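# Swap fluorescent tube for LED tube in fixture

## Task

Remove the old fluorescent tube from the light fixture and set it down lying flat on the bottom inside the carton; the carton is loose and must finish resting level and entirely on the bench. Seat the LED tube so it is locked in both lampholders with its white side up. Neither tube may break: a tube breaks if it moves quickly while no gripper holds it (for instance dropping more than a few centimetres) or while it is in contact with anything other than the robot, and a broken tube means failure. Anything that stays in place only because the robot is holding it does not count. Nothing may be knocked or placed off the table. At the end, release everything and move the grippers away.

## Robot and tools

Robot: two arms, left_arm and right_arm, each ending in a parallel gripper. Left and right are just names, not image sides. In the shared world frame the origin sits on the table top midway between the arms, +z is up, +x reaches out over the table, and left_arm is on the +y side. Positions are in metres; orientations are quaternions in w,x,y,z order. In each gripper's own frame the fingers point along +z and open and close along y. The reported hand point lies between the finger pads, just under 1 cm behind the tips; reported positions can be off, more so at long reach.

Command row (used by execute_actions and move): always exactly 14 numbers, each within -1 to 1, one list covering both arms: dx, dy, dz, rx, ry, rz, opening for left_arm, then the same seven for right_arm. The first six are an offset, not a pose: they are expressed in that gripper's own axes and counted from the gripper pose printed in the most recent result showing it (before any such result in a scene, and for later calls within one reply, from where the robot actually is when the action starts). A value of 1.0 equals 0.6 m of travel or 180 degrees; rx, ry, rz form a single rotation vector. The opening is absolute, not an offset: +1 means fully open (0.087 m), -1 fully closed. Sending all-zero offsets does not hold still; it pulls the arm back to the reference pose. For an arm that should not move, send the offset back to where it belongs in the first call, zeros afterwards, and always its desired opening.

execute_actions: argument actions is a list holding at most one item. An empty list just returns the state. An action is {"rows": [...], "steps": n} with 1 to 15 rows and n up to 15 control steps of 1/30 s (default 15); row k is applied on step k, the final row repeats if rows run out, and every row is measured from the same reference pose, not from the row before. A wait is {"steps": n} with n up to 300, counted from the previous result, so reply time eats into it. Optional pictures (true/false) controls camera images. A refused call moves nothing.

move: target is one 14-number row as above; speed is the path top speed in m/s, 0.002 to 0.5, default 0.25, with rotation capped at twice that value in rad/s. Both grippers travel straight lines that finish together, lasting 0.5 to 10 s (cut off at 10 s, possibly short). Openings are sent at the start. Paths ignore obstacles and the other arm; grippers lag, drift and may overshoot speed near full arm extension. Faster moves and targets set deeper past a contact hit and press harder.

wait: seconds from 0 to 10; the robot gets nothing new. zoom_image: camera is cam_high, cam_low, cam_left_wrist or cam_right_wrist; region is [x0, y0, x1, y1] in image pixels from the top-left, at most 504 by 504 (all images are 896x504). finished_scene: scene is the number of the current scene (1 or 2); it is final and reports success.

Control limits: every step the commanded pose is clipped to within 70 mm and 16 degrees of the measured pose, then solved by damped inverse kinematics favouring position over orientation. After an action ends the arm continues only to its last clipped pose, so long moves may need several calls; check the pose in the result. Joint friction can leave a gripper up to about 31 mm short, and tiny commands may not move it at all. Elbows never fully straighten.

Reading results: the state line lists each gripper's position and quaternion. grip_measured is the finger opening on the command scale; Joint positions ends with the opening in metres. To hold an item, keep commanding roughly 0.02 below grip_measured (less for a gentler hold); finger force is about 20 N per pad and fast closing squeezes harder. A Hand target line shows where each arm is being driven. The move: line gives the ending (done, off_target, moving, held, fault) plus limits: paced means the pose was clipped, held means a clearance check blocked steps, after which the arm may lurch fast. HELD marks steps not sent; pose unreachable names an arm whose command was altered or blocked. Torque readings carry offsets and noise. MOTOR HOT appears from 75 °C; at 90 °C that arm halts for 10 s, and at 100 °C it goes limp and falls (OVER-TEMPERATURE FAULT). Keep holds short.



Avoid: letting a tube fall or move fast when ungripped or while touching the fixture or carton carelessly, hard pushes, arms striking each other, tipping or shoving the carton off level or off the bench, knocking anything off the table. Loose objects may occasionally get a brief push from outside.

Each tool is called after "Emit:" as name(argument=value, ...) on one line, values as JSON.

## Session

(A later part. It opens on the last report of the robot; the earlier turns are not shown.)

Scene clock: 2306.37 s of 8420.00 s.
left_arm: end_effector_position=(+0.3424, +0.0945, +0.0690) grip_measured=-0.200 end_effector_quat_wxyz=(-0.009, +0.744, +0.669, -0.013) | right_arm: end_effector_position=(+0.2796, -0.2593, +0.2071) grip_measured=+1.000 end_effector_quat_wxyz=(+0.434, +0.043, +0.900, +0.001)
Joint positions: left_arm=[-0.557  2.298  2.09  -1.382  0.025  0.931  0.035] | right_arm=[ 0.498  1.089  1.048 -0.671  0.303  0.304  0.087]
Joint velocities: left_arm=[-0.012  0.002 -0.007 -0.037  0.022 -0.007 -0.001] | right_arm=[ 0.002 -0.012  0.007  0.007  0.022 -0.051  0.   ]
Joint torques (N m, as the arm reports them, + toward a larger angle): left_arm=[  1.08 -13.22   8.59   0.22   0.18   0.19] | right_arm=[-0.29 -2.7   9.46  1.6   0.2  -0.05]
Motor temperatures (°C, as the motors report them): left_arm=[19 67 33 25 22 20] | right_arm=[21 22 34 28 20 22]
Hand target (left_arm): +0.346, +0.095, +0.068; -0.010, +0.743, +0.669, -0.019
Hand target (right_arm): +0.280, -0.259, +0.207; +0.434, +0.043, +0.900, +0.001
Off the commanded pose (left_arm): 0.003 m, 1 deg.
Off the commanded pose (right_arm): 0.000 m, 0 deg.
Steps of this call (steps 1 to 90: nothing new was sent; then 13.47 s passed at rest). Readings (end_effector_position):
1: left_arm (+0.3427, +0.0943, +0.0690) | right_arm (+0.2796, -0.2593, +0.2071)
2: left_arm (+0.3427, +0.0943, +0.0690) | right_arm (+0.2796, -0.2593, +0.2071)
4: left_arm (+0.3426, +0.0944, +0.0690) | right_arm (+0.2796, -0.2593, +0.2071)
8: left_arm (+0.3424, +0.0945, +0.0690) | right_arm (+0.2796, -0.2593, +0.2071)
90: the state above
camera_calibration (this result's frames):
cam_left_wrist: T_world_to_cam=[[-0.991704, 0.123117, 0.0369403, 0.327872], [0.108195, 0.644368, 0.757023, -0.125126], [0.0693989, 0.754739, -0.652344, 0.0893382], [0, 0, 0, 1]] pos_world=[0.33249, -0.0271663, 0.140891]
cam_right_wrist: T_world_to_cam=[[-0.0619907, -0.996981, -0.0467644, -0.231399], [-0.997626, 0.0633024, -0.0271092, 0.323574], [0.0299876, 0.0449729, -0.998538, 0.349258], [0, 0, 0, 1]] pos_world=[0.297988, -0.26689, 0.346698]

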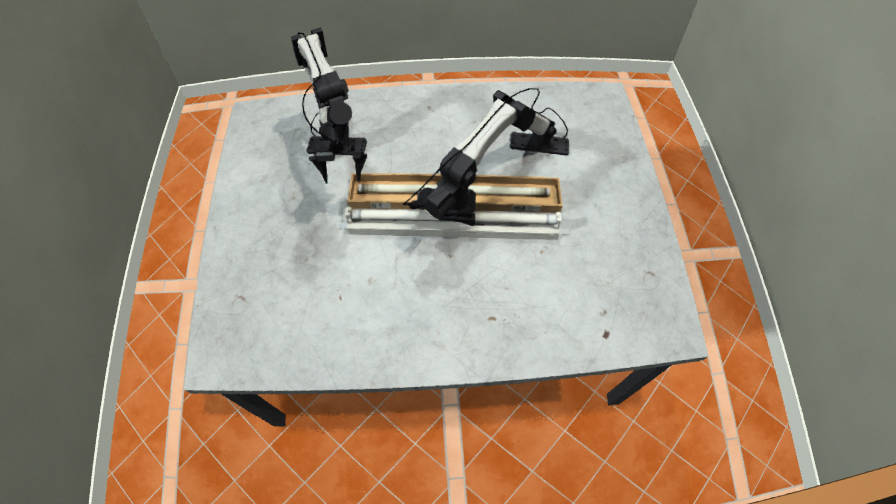

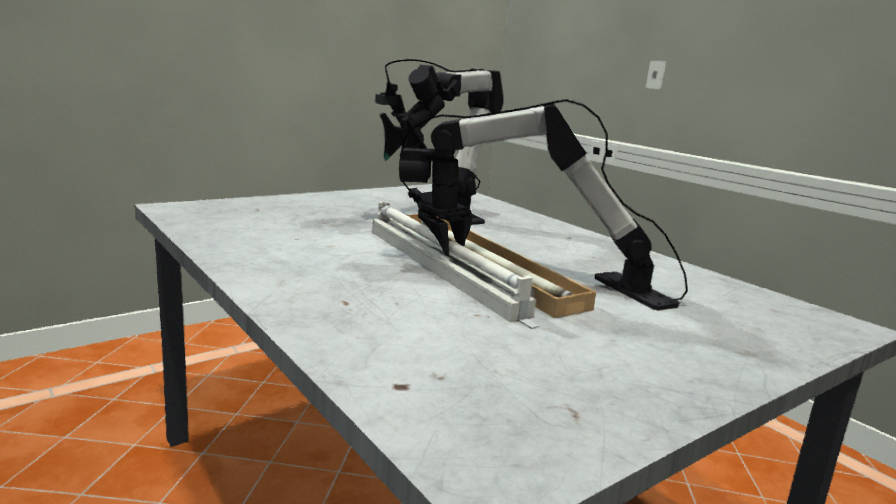

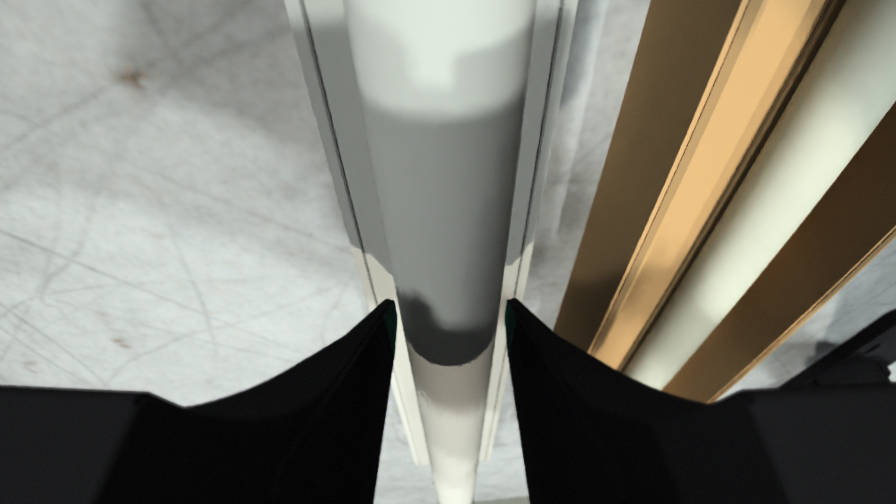

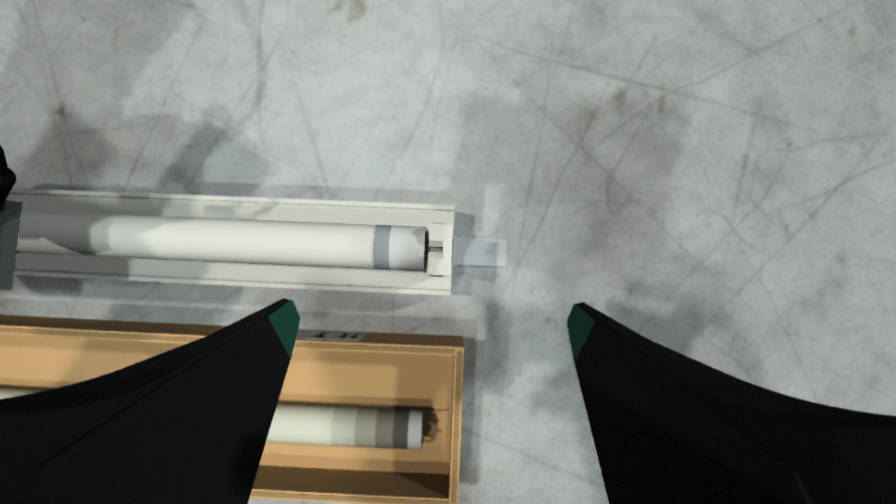

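Emit:
execute_actions(actions=[{"rows": [[0,0,0,0,0,0,-0.28,0,0,0,0,0,0,1],[0,0,0,0,0,0,-0.32,0,0,0,0,0,0,1],[0,0,0,0,0,0,-0.36,0,0,0,0,0,0,1],[0,0,0,0,0,0,-0.40,0,0,0,0,0,0,1],[0,0,0,0,0,0,-0.43,0,0,0,0,0,0,1],[0,0,0,0,0,0,-0.45,0,0,0,0,0,0,1],[0,0,0,0,0,0,-0.47,0,0,0,0,0,0,1],[0,0,0,0,0,0,-0.49,0,0,0,0,0,0,1],[0,0,0,0,0,0,-0.51,0,0,0,0,0,0,1],[0,0,0,0,0,0,-0.52,0,0,0,0,0,0,1]], "steps": 13}], pictures=false)

Emit:
move(target=[-0.0025,0.007,-0.008,-0.268,0,0.001,-0.52,0,0,0,0,0,0,1], speed=0.12)

Emit:
zoom_image(camera="cam_right_wrist", region=[345,205,465,295])

Scene clock: 2329.87 s of 8420.00 s.
left_arm: end_effector_position=(+0.3424, +0.0945, +0.0690) grip_measured=-0.472 end_effector_quat_wxyz=(-0.009, +0.744, +0.669, -0.013) | right_arm: end_effector_position=(+0.2796, -0.2593, +0.2071) grip_measured=+1.000 end_effector_quat_wxyz=(+0.434, +0.043, +0.900, +0.001)
Joint positions: left_arm=[-0.557  2.298  2.09  -1.382  0.025  0.931  0.023] | right_arm=[ 0.498  1.089  1.048 -0.671  0.303  0.304  0.087]
Joint velocities: left_arm=[ 0.002 -0.007 -0.012 -0.066  0.007  0.007  0.   ] | right_arm=[-0.022 -0.007  0.007 -0.007  0.022 -0.022  0.   ]
Joint torques (N m, as the arm reports them, + toward a larger angle): left_arm=[  0.36 -14.83   6.71   0.32   0.08   0.1 ] | right_arm=[-0.4  -2.64  9.5   1.62  0.21 -0.08]
Motor temperatures (°C, as the motors report them): left_arm=[19 68 34 24 22 20] | right_arm=[21 22 34 28 20 22]
Hand target (left_arm): +0.342, +0.094, +0.069; -0.009, +0.744, +0.669, -0.013
Hand target (right_arm): +0.280, -0.259, +0.207; +0.434, +0.043, +0.900, +0.001
Off the commanded pose (left_arm): 0.000 m, 0 deg.
Off the commanded pose (right_arm): 0.000 m, 0 deg.
Steps of this call (steps 1 to 90: nothing new was sent; then 20.07 s passed at rest; steps 91 to 103: all 13 steps of this action). Readings (end_effector_position):
91: left_arm (+0.3424, +0.0945, +0.0690) | right_arm (+0.2796, -0.2593, +0.2071)
92: left_arm (+0.3424, +0.0945, +0.0690) | right_arm (+0.2796, -0.2593, +0.2071)
94: left_arm (+0.3424, +0.0945, +0.0690) | right_arm (+0.2796, -0.2593, +0.2071)
98: left_arm (+0.3424, +0.0945, +0.0690) | right_arm (+0.2796, -0.2593, +0.2071)
103: the state above

Scene clock: 2333.97 s of 8420.00 s.
left_arm: end_effector_position=(+0.3477, +0.0926, +0.0745) grip_measured=-0.472 end_effector_quat_wxyz=(+0.284, +0.679, +0.625, +0.260) | right_arm: end_effector_position=(+0.2796, -0.2593, +0.2071) grip_measured=+1.000 end_effector_quat_wxyz=(+0.434, +0.043, +0.900, +0.001)
Joint positions: left_arm=[-0.777  1.842  1.161 -0.318 -0.58   0.864  0.023] | right_arm=[ 0.498  1.089  1.048 -0.671  0.303  0.304  0.087]
Joint velocities: left_arm=[-0.012 -0.012 -0.022 -0.007 -0.022 -0.022  0.   ] | right_arm=[-0.027 -0.012 -0.012 -0.007 -0.007 -0.095  0.   ]
Joint torques (N m, as the arm reports them, + toward a larger angle): left_arm=[ -0.26 -12.25   5.43   1.79  -0.31   0.17] | right_arm=[-0.31 -2.75  9.46  1.61  0.2  -0.06]
Motor temperatures (°C, as the motors report them): left_arm=[19 68 34 25 22 20] | right_arm=[21 22 34 28 20 22]
Hand target (left_arm): +0.345, +0.092, +0.077; +0.291, +0.681, +0.618, +0.264
Hand target (right_arm): +0.280, -0.259, +0.207; +0.434, +0.043, +0.900, +0.001
Off the commanded pose (left_arm): 0.001 m, 2 deg.
Off the commanded pose (right_arm): 0.000 m, 0 deg.
move: done
camera_calibration (this result's frames):
cam_left_wrist: T_world_to_cam=[[-0.704021, 0.07621, -0.706078, 0.292819], [-0.475039, 0.688525, 0.54797, 0.0856428], [0.527913, 0.721197, -0.448533, -0.0775797], [0, 0, 0, 1]] pos_world=[0.28779, -0.0253327, 0.125026]
cam_right_wrist: T_world_to_cam=[[-0.0619907, -0.996981, -0.0467644, -0.231399], [-0.997626, 0.0633024, -0.0271092, 0.323574], [0.0299876, 0.0449729, -0.998538, 0.349258], [0, 0, 0, 1]] pos_world=[0.297988, -0.26689, 0.346698]

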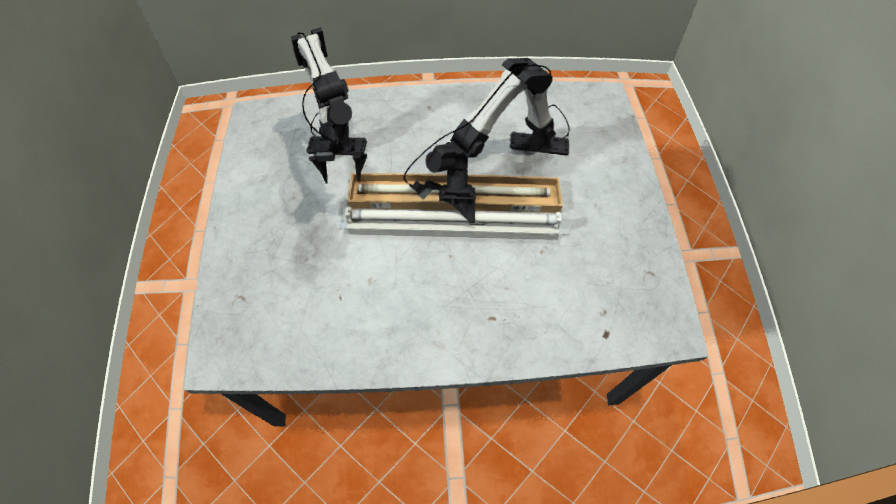

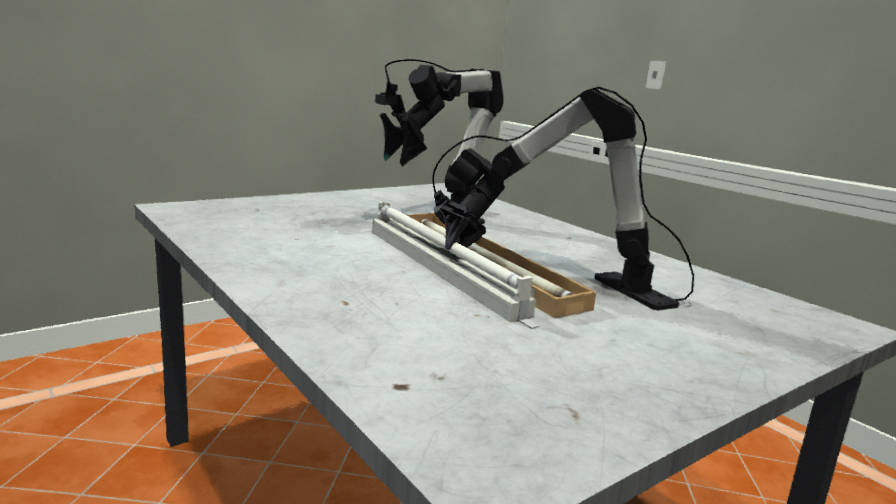

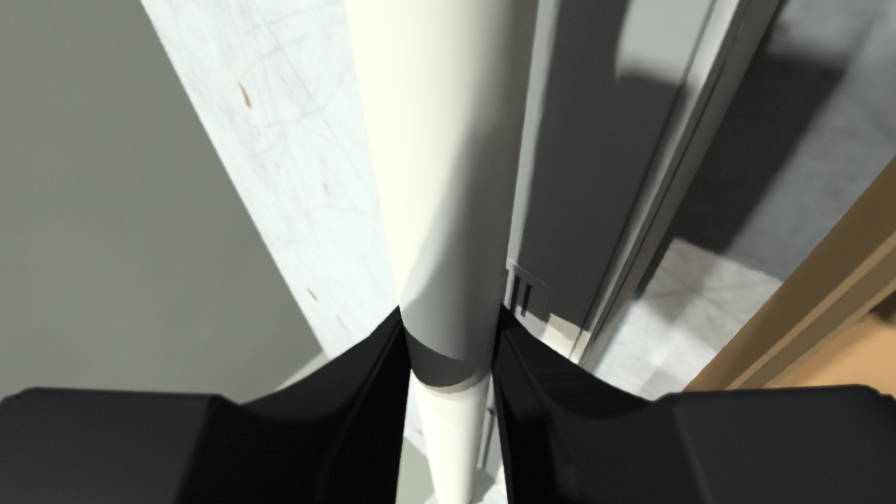

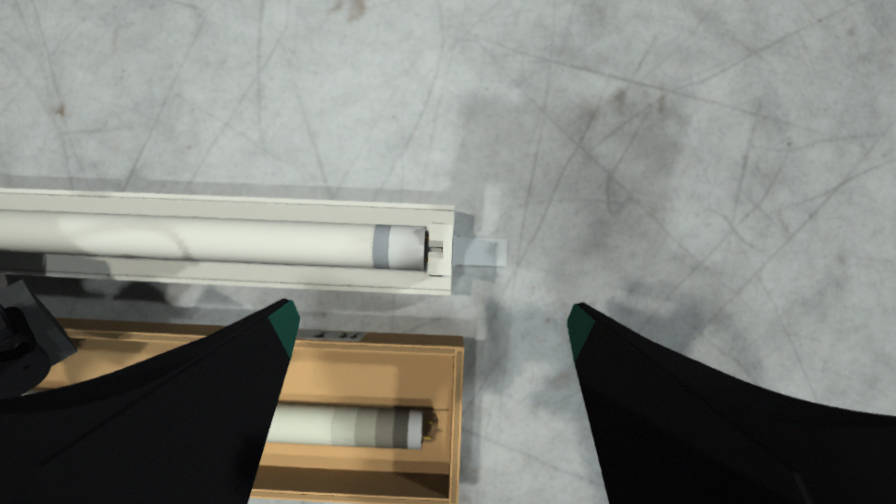

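Region (345, 205, 465, 295) of cam_right_wrist's 896x504 image, scaled by 4.200, with more detail than that image has; it fills the top 378 rows of this view, and the rest is white.

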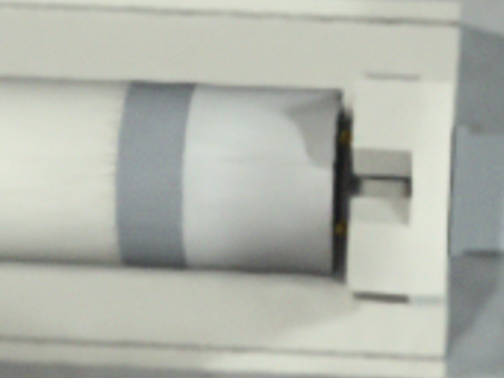

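Emit:
zoom_image(camera="cam_right_wrist", region=[405,215,455,280])

Emit:
zoom_image(camera="cam_left_wrist", region=[330,0,630,300])

Emit:
zoom_image(camera="cam_low", region=[440,230,560,330])

Region (405, 215, 455, 280) of cam_right_wrist's 896x504 image, scaled by 7.754, with more detail than that image has; it fills the left 388 columns of this view, and the rest is white.

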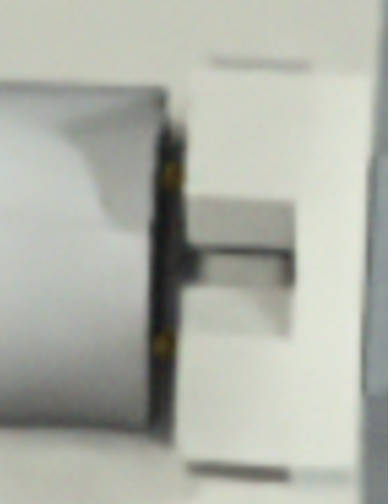

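Region (330, 0, 630, 300) of cam_left_wrist's 896x504 image, scaled by 1.680, with more detail than that image has.

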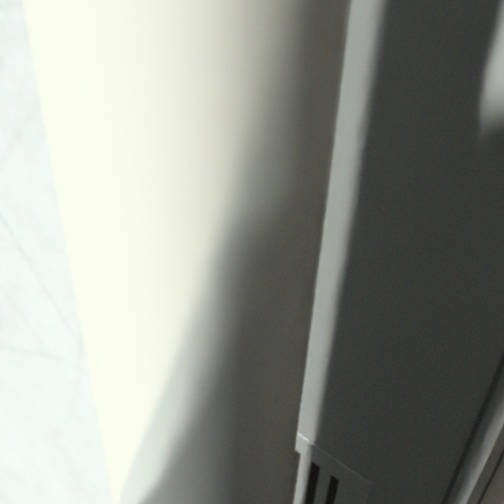

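Region (440, 230, 560, 330) of cam_low's 896x504 image, scaled by 4.200, with more detail than that image has.

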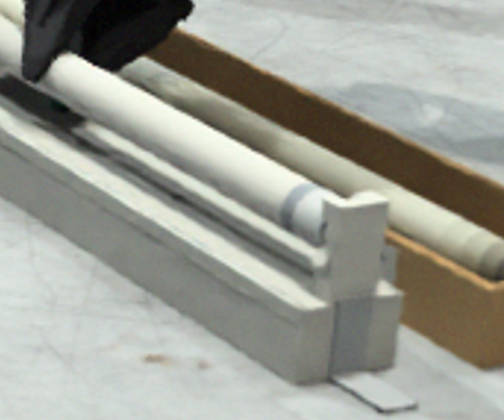

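Emit:
execute_actions(actions=[{"rows": [[0,0,0,0,0,0,-0.50,0,0,0,0,0,0,1],[0,0,0,0,0,0,-0.48,0,0,0,0,0,0,1],[0,0,0,0,0,0,-0.46,0,0,0,0,0,0,1],[0,0,0,0,0,0,-0.44,0,0,0,0,0,0,1],[0,0,0,0,0,0,-0.41,0,0,0,0,0,0,1],[0,0,0,0,0,0,-0.38,0,0,0,0,0,0,1],[0,0,0,0,0,0,-0.34,0,0,0,0,0,0,1],[0,0,0,0,0,0,-0.30,0,0,0,0,0,0,1],[0,0,0,0,0,0,-0.27,0,0,0,0,0,0,1]], "steps": 12}], pictures=false)

Emit:
move(target=[0,0,-0.3,0,0,0,-0.27,0,0,-0.17,0,0,0,1], speed=0.2)

Scene clock: 2387.43 s of 8420.00 s.
left_arm: end_effector_position=(+0.3478, +0.0927, +0.0745) grip_measured=-0.271 end_effector_quat_wxyz=(+0.284, +0.679, +0.625, +0.261) | right_arm: end_effector_position=(+0.2796, -0.2593, +0.2071) grip_measured=+1.000 end_effector_quat_wxyz=(+0.434, +0.043, +0.900, +0.001)
Joint positions: left_arm=[-0.777  1.842  1.161 -0.317 -0.581  0.864  0.032] | right_arm=[ 0.498  1.089  1.048 -0.671  0.303  0.304  0.087]
Joint velocities: left_arm=[-0.002 -0.007  0.007 -0.081  0.022 -0.051 -0.   ] | right_arm=[ 0.032  0.007 -0.007 -0.007  0.051  0.051  0.   ]
Joint torques (N m, as the arm reports them, + toward a larger angle): left_arm=[  0.43 -10.88   7.17   1.51  -0.23   0.04] | right_arm=[-0.39 -2.74  9.46  1.62  0.17 -0.1 ]
Motor temperatures (°C, as the motors report them): left_arm=[19 66 32 28 22 20] | right_arm=[21 22 34 28 20 22]
Hand target (left_arm): +0.348, +0.093, +0.075; +0.284, +0.679, +0.625, +0.260
Hand target (right_arm): +0.280, -0.259, +0.207; +0.434, +0.043, +0.900, +0.001
Off the commanded pose (left_arm): 0.000 m, 0 deg.
Off the commanded pose (right_arm): 0.000 m, 0 deg.
Steps of this call (steps 1 to 90: nothing new was sent; then 50.07 s passed at rest; steps 91 to 102: all 12 steps of this action). Readings (end_effector_position):
91: left_arm (+0.3478, +0.0927, +0.0745) | right_arm (+0.2796, -0.2593, +0.2071)
92: left_arm (+0.3478, +0.0927, +0.0745) | right_arm (+0.2796, -0.2593, +0.2071)
94: left_arm (+0.3478, +0.0927, +0.0745) | right_arm (+0.2796, -0.2593, +0.2071)
98: left_arm (+0.3478, +0.0927, +0.0745) | right_arm (+0.2796, -0.2593, +0.2071)
102: the state above

Scene clock: 2389.33 s of 8420.00 s.
left_arm: end_effector_position=(+0.2221, +0.1063, +0.1948) grip_measured=-0.270 end_effector_quat_wxyz=(+0.276, +0.684, +0.624, +0.257) | right_arm: end_effector_position=(+0.2052, -0.2535, +0.2629) grip_measured=+1.000 end_effector_quat_wxyz=(+0.427, +0.041, +0.903, -0.002)
Joint positions: left_arm=[-1.104  1.561  1.372 -1.051 -0.712  0.493  0.032] | right_arm=[ 0.721  0.966  1.26  -1.086  0.465  0.468  0.087]
Joint velocities: left_arm=[-0.002 -0.022 -0.007 -0.007 -0.051 -0.066 -0.001] | right_arm=[-0.027  0.017 -0.007 -0.007  0.051 -0.037  0.   ]
Joint torques (N m, as the arm reports them, + toward a larger angle): left_arm=[-0.2  -7.89  9.32  1.   -0.46 -0.06] | right_arm=[ 0.16 -2.   10.76  1.3   0.34 -0.01]
Motor temperatures (°C, as the motors report them): left_arm=[19 66 32 28 22 20] | right_arm=[21 22 35 28 20 22]
Hand target (left_arm): +0.221, +0.104, +0.202; +0.285, +0.680, +0.625, +0.256
Hand target (right_arm): +0.200, -0.255, +0.271; +0.433, +0.044, +0.900, +0.003
Off the commanded pose (left_arm): 0.007 m, 1 deg.
Off the commanded pose (right_arm): 0.010 m, 1 deg.
move: done
camera_calibration (this result's frames):
cam_left_wrist: T_world_to_cam=[[-0.715875, 0.0854624, -0.692979, 0.287398], [-0.462446, 0.685561, 0.562273, -0.0546046], [0.523132, 0.722982, -0.451254, 0.0342647], [0, 0, 0, 1]] pos_world=[0.162564, -0.0118997, 0.245325]
cam_right_wrist: T_world_to_cam=[[-0.0613423, -0.997347, -0.0391837, -0.229843], [-0.998016, 0.0618469, -0.0117954, 0.246203], [0.0141875, 0.0383824, -0.999162, 0.408699], [0, 0, 0, 1]] pos_world=[0.225817, -0.260147, 0.402255]

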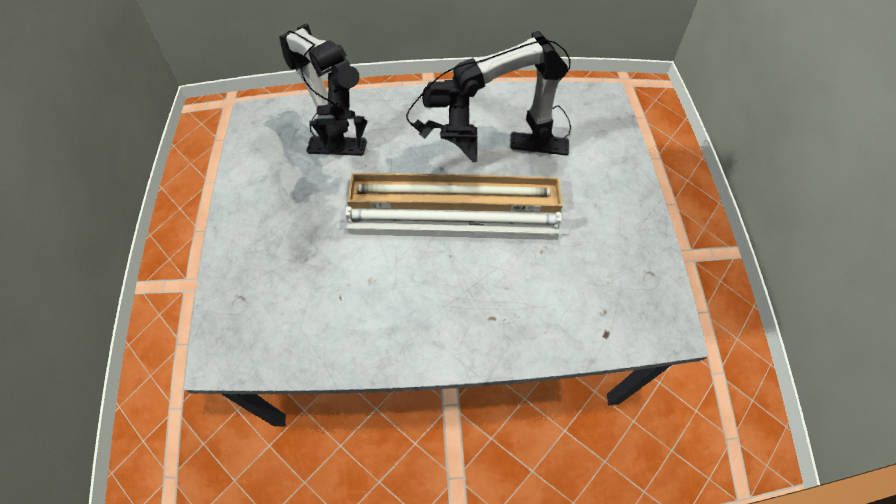

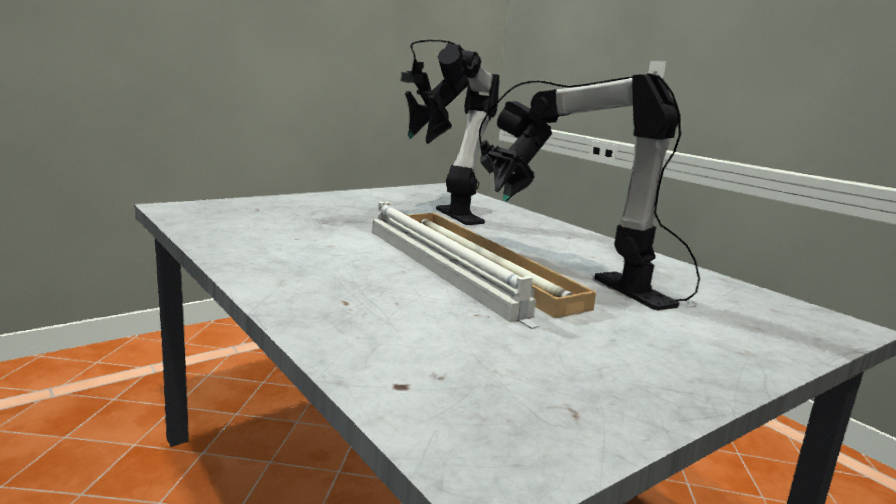

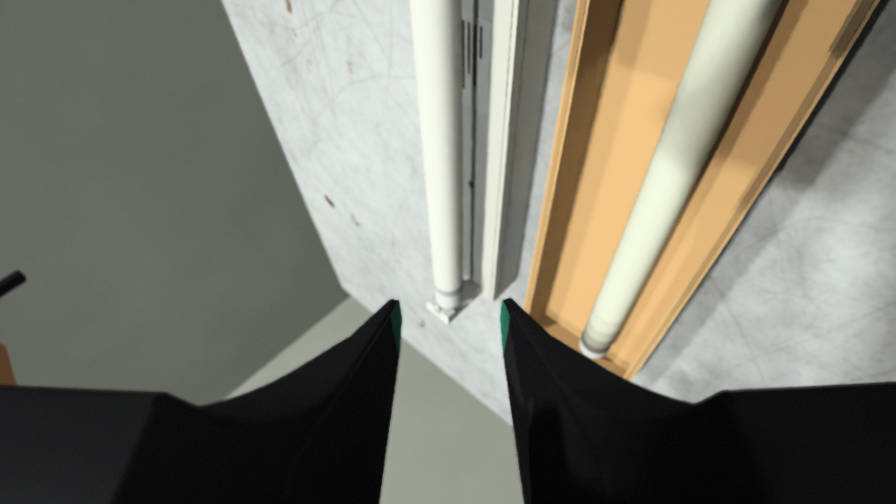

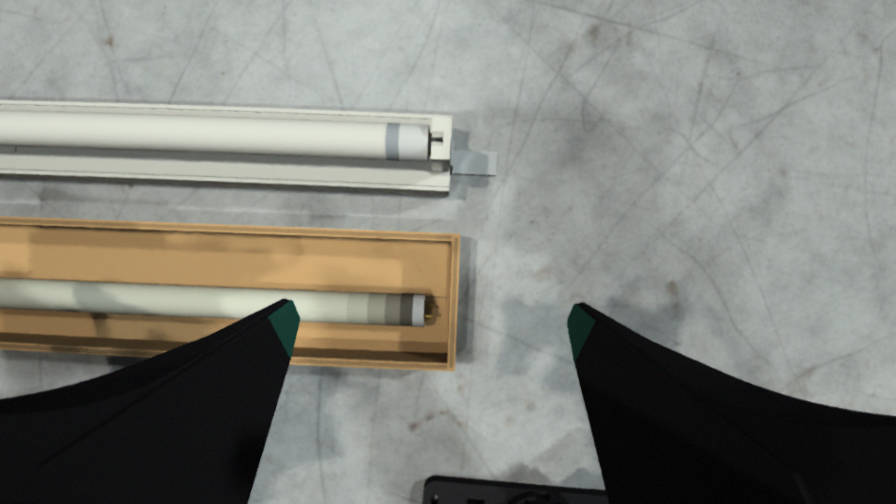

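Emit:
zoom_image(camera="cam_right_wrist", region=[380,105,470,185])

Emit:
zoom_image(camera="cam_left_wrist", region=[410,250,510,335])

Emit:
zoom_image(camera="cam_high", region=[335,165,575,245])

Emit:
zoom_image(camera="cam_low", region=[365,190,605,335])

Region (380, 105, 470, 185) of cam_right_wrist's 896x504 image, scaled by 5.600, with more detail than that image has.

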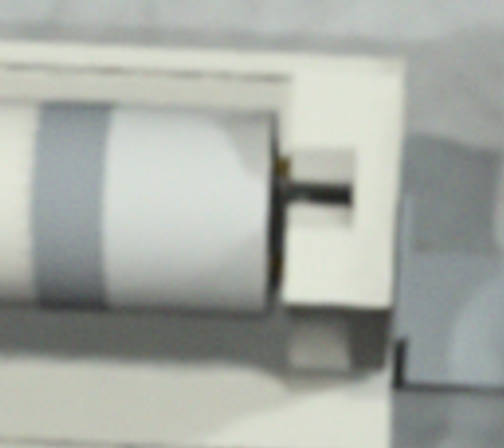

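Region (410, 250, 510, 335) of cam_left_wrist's 896x504 image, scaled by 5.040, with more detail than that image has; it fills the top 428 rows of this view, and the rest is white.

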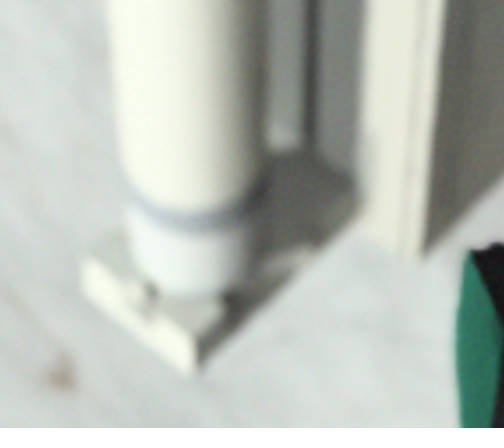

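Region (335, 165, 575, 245) of cam_high's 896x504 image, scaled by 2.100, with more detail than that image has.

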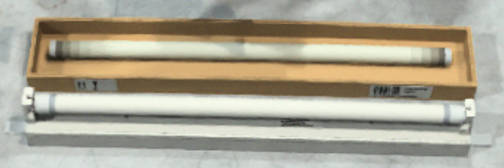

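Region (365, 190, 605, 335) of cam_low's 896x504 image, scaled by 2.100, with more detail than that image has; it fills the top 304 rows of this view, and the rest is white.

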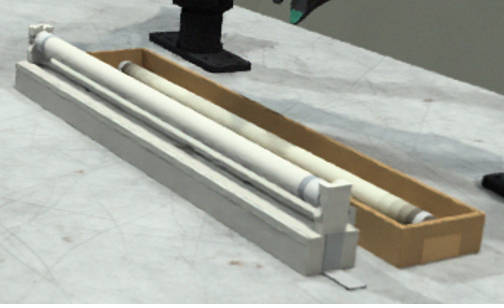

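Emit:
finished_scene(scene=2)

The scene is finished: the task was done.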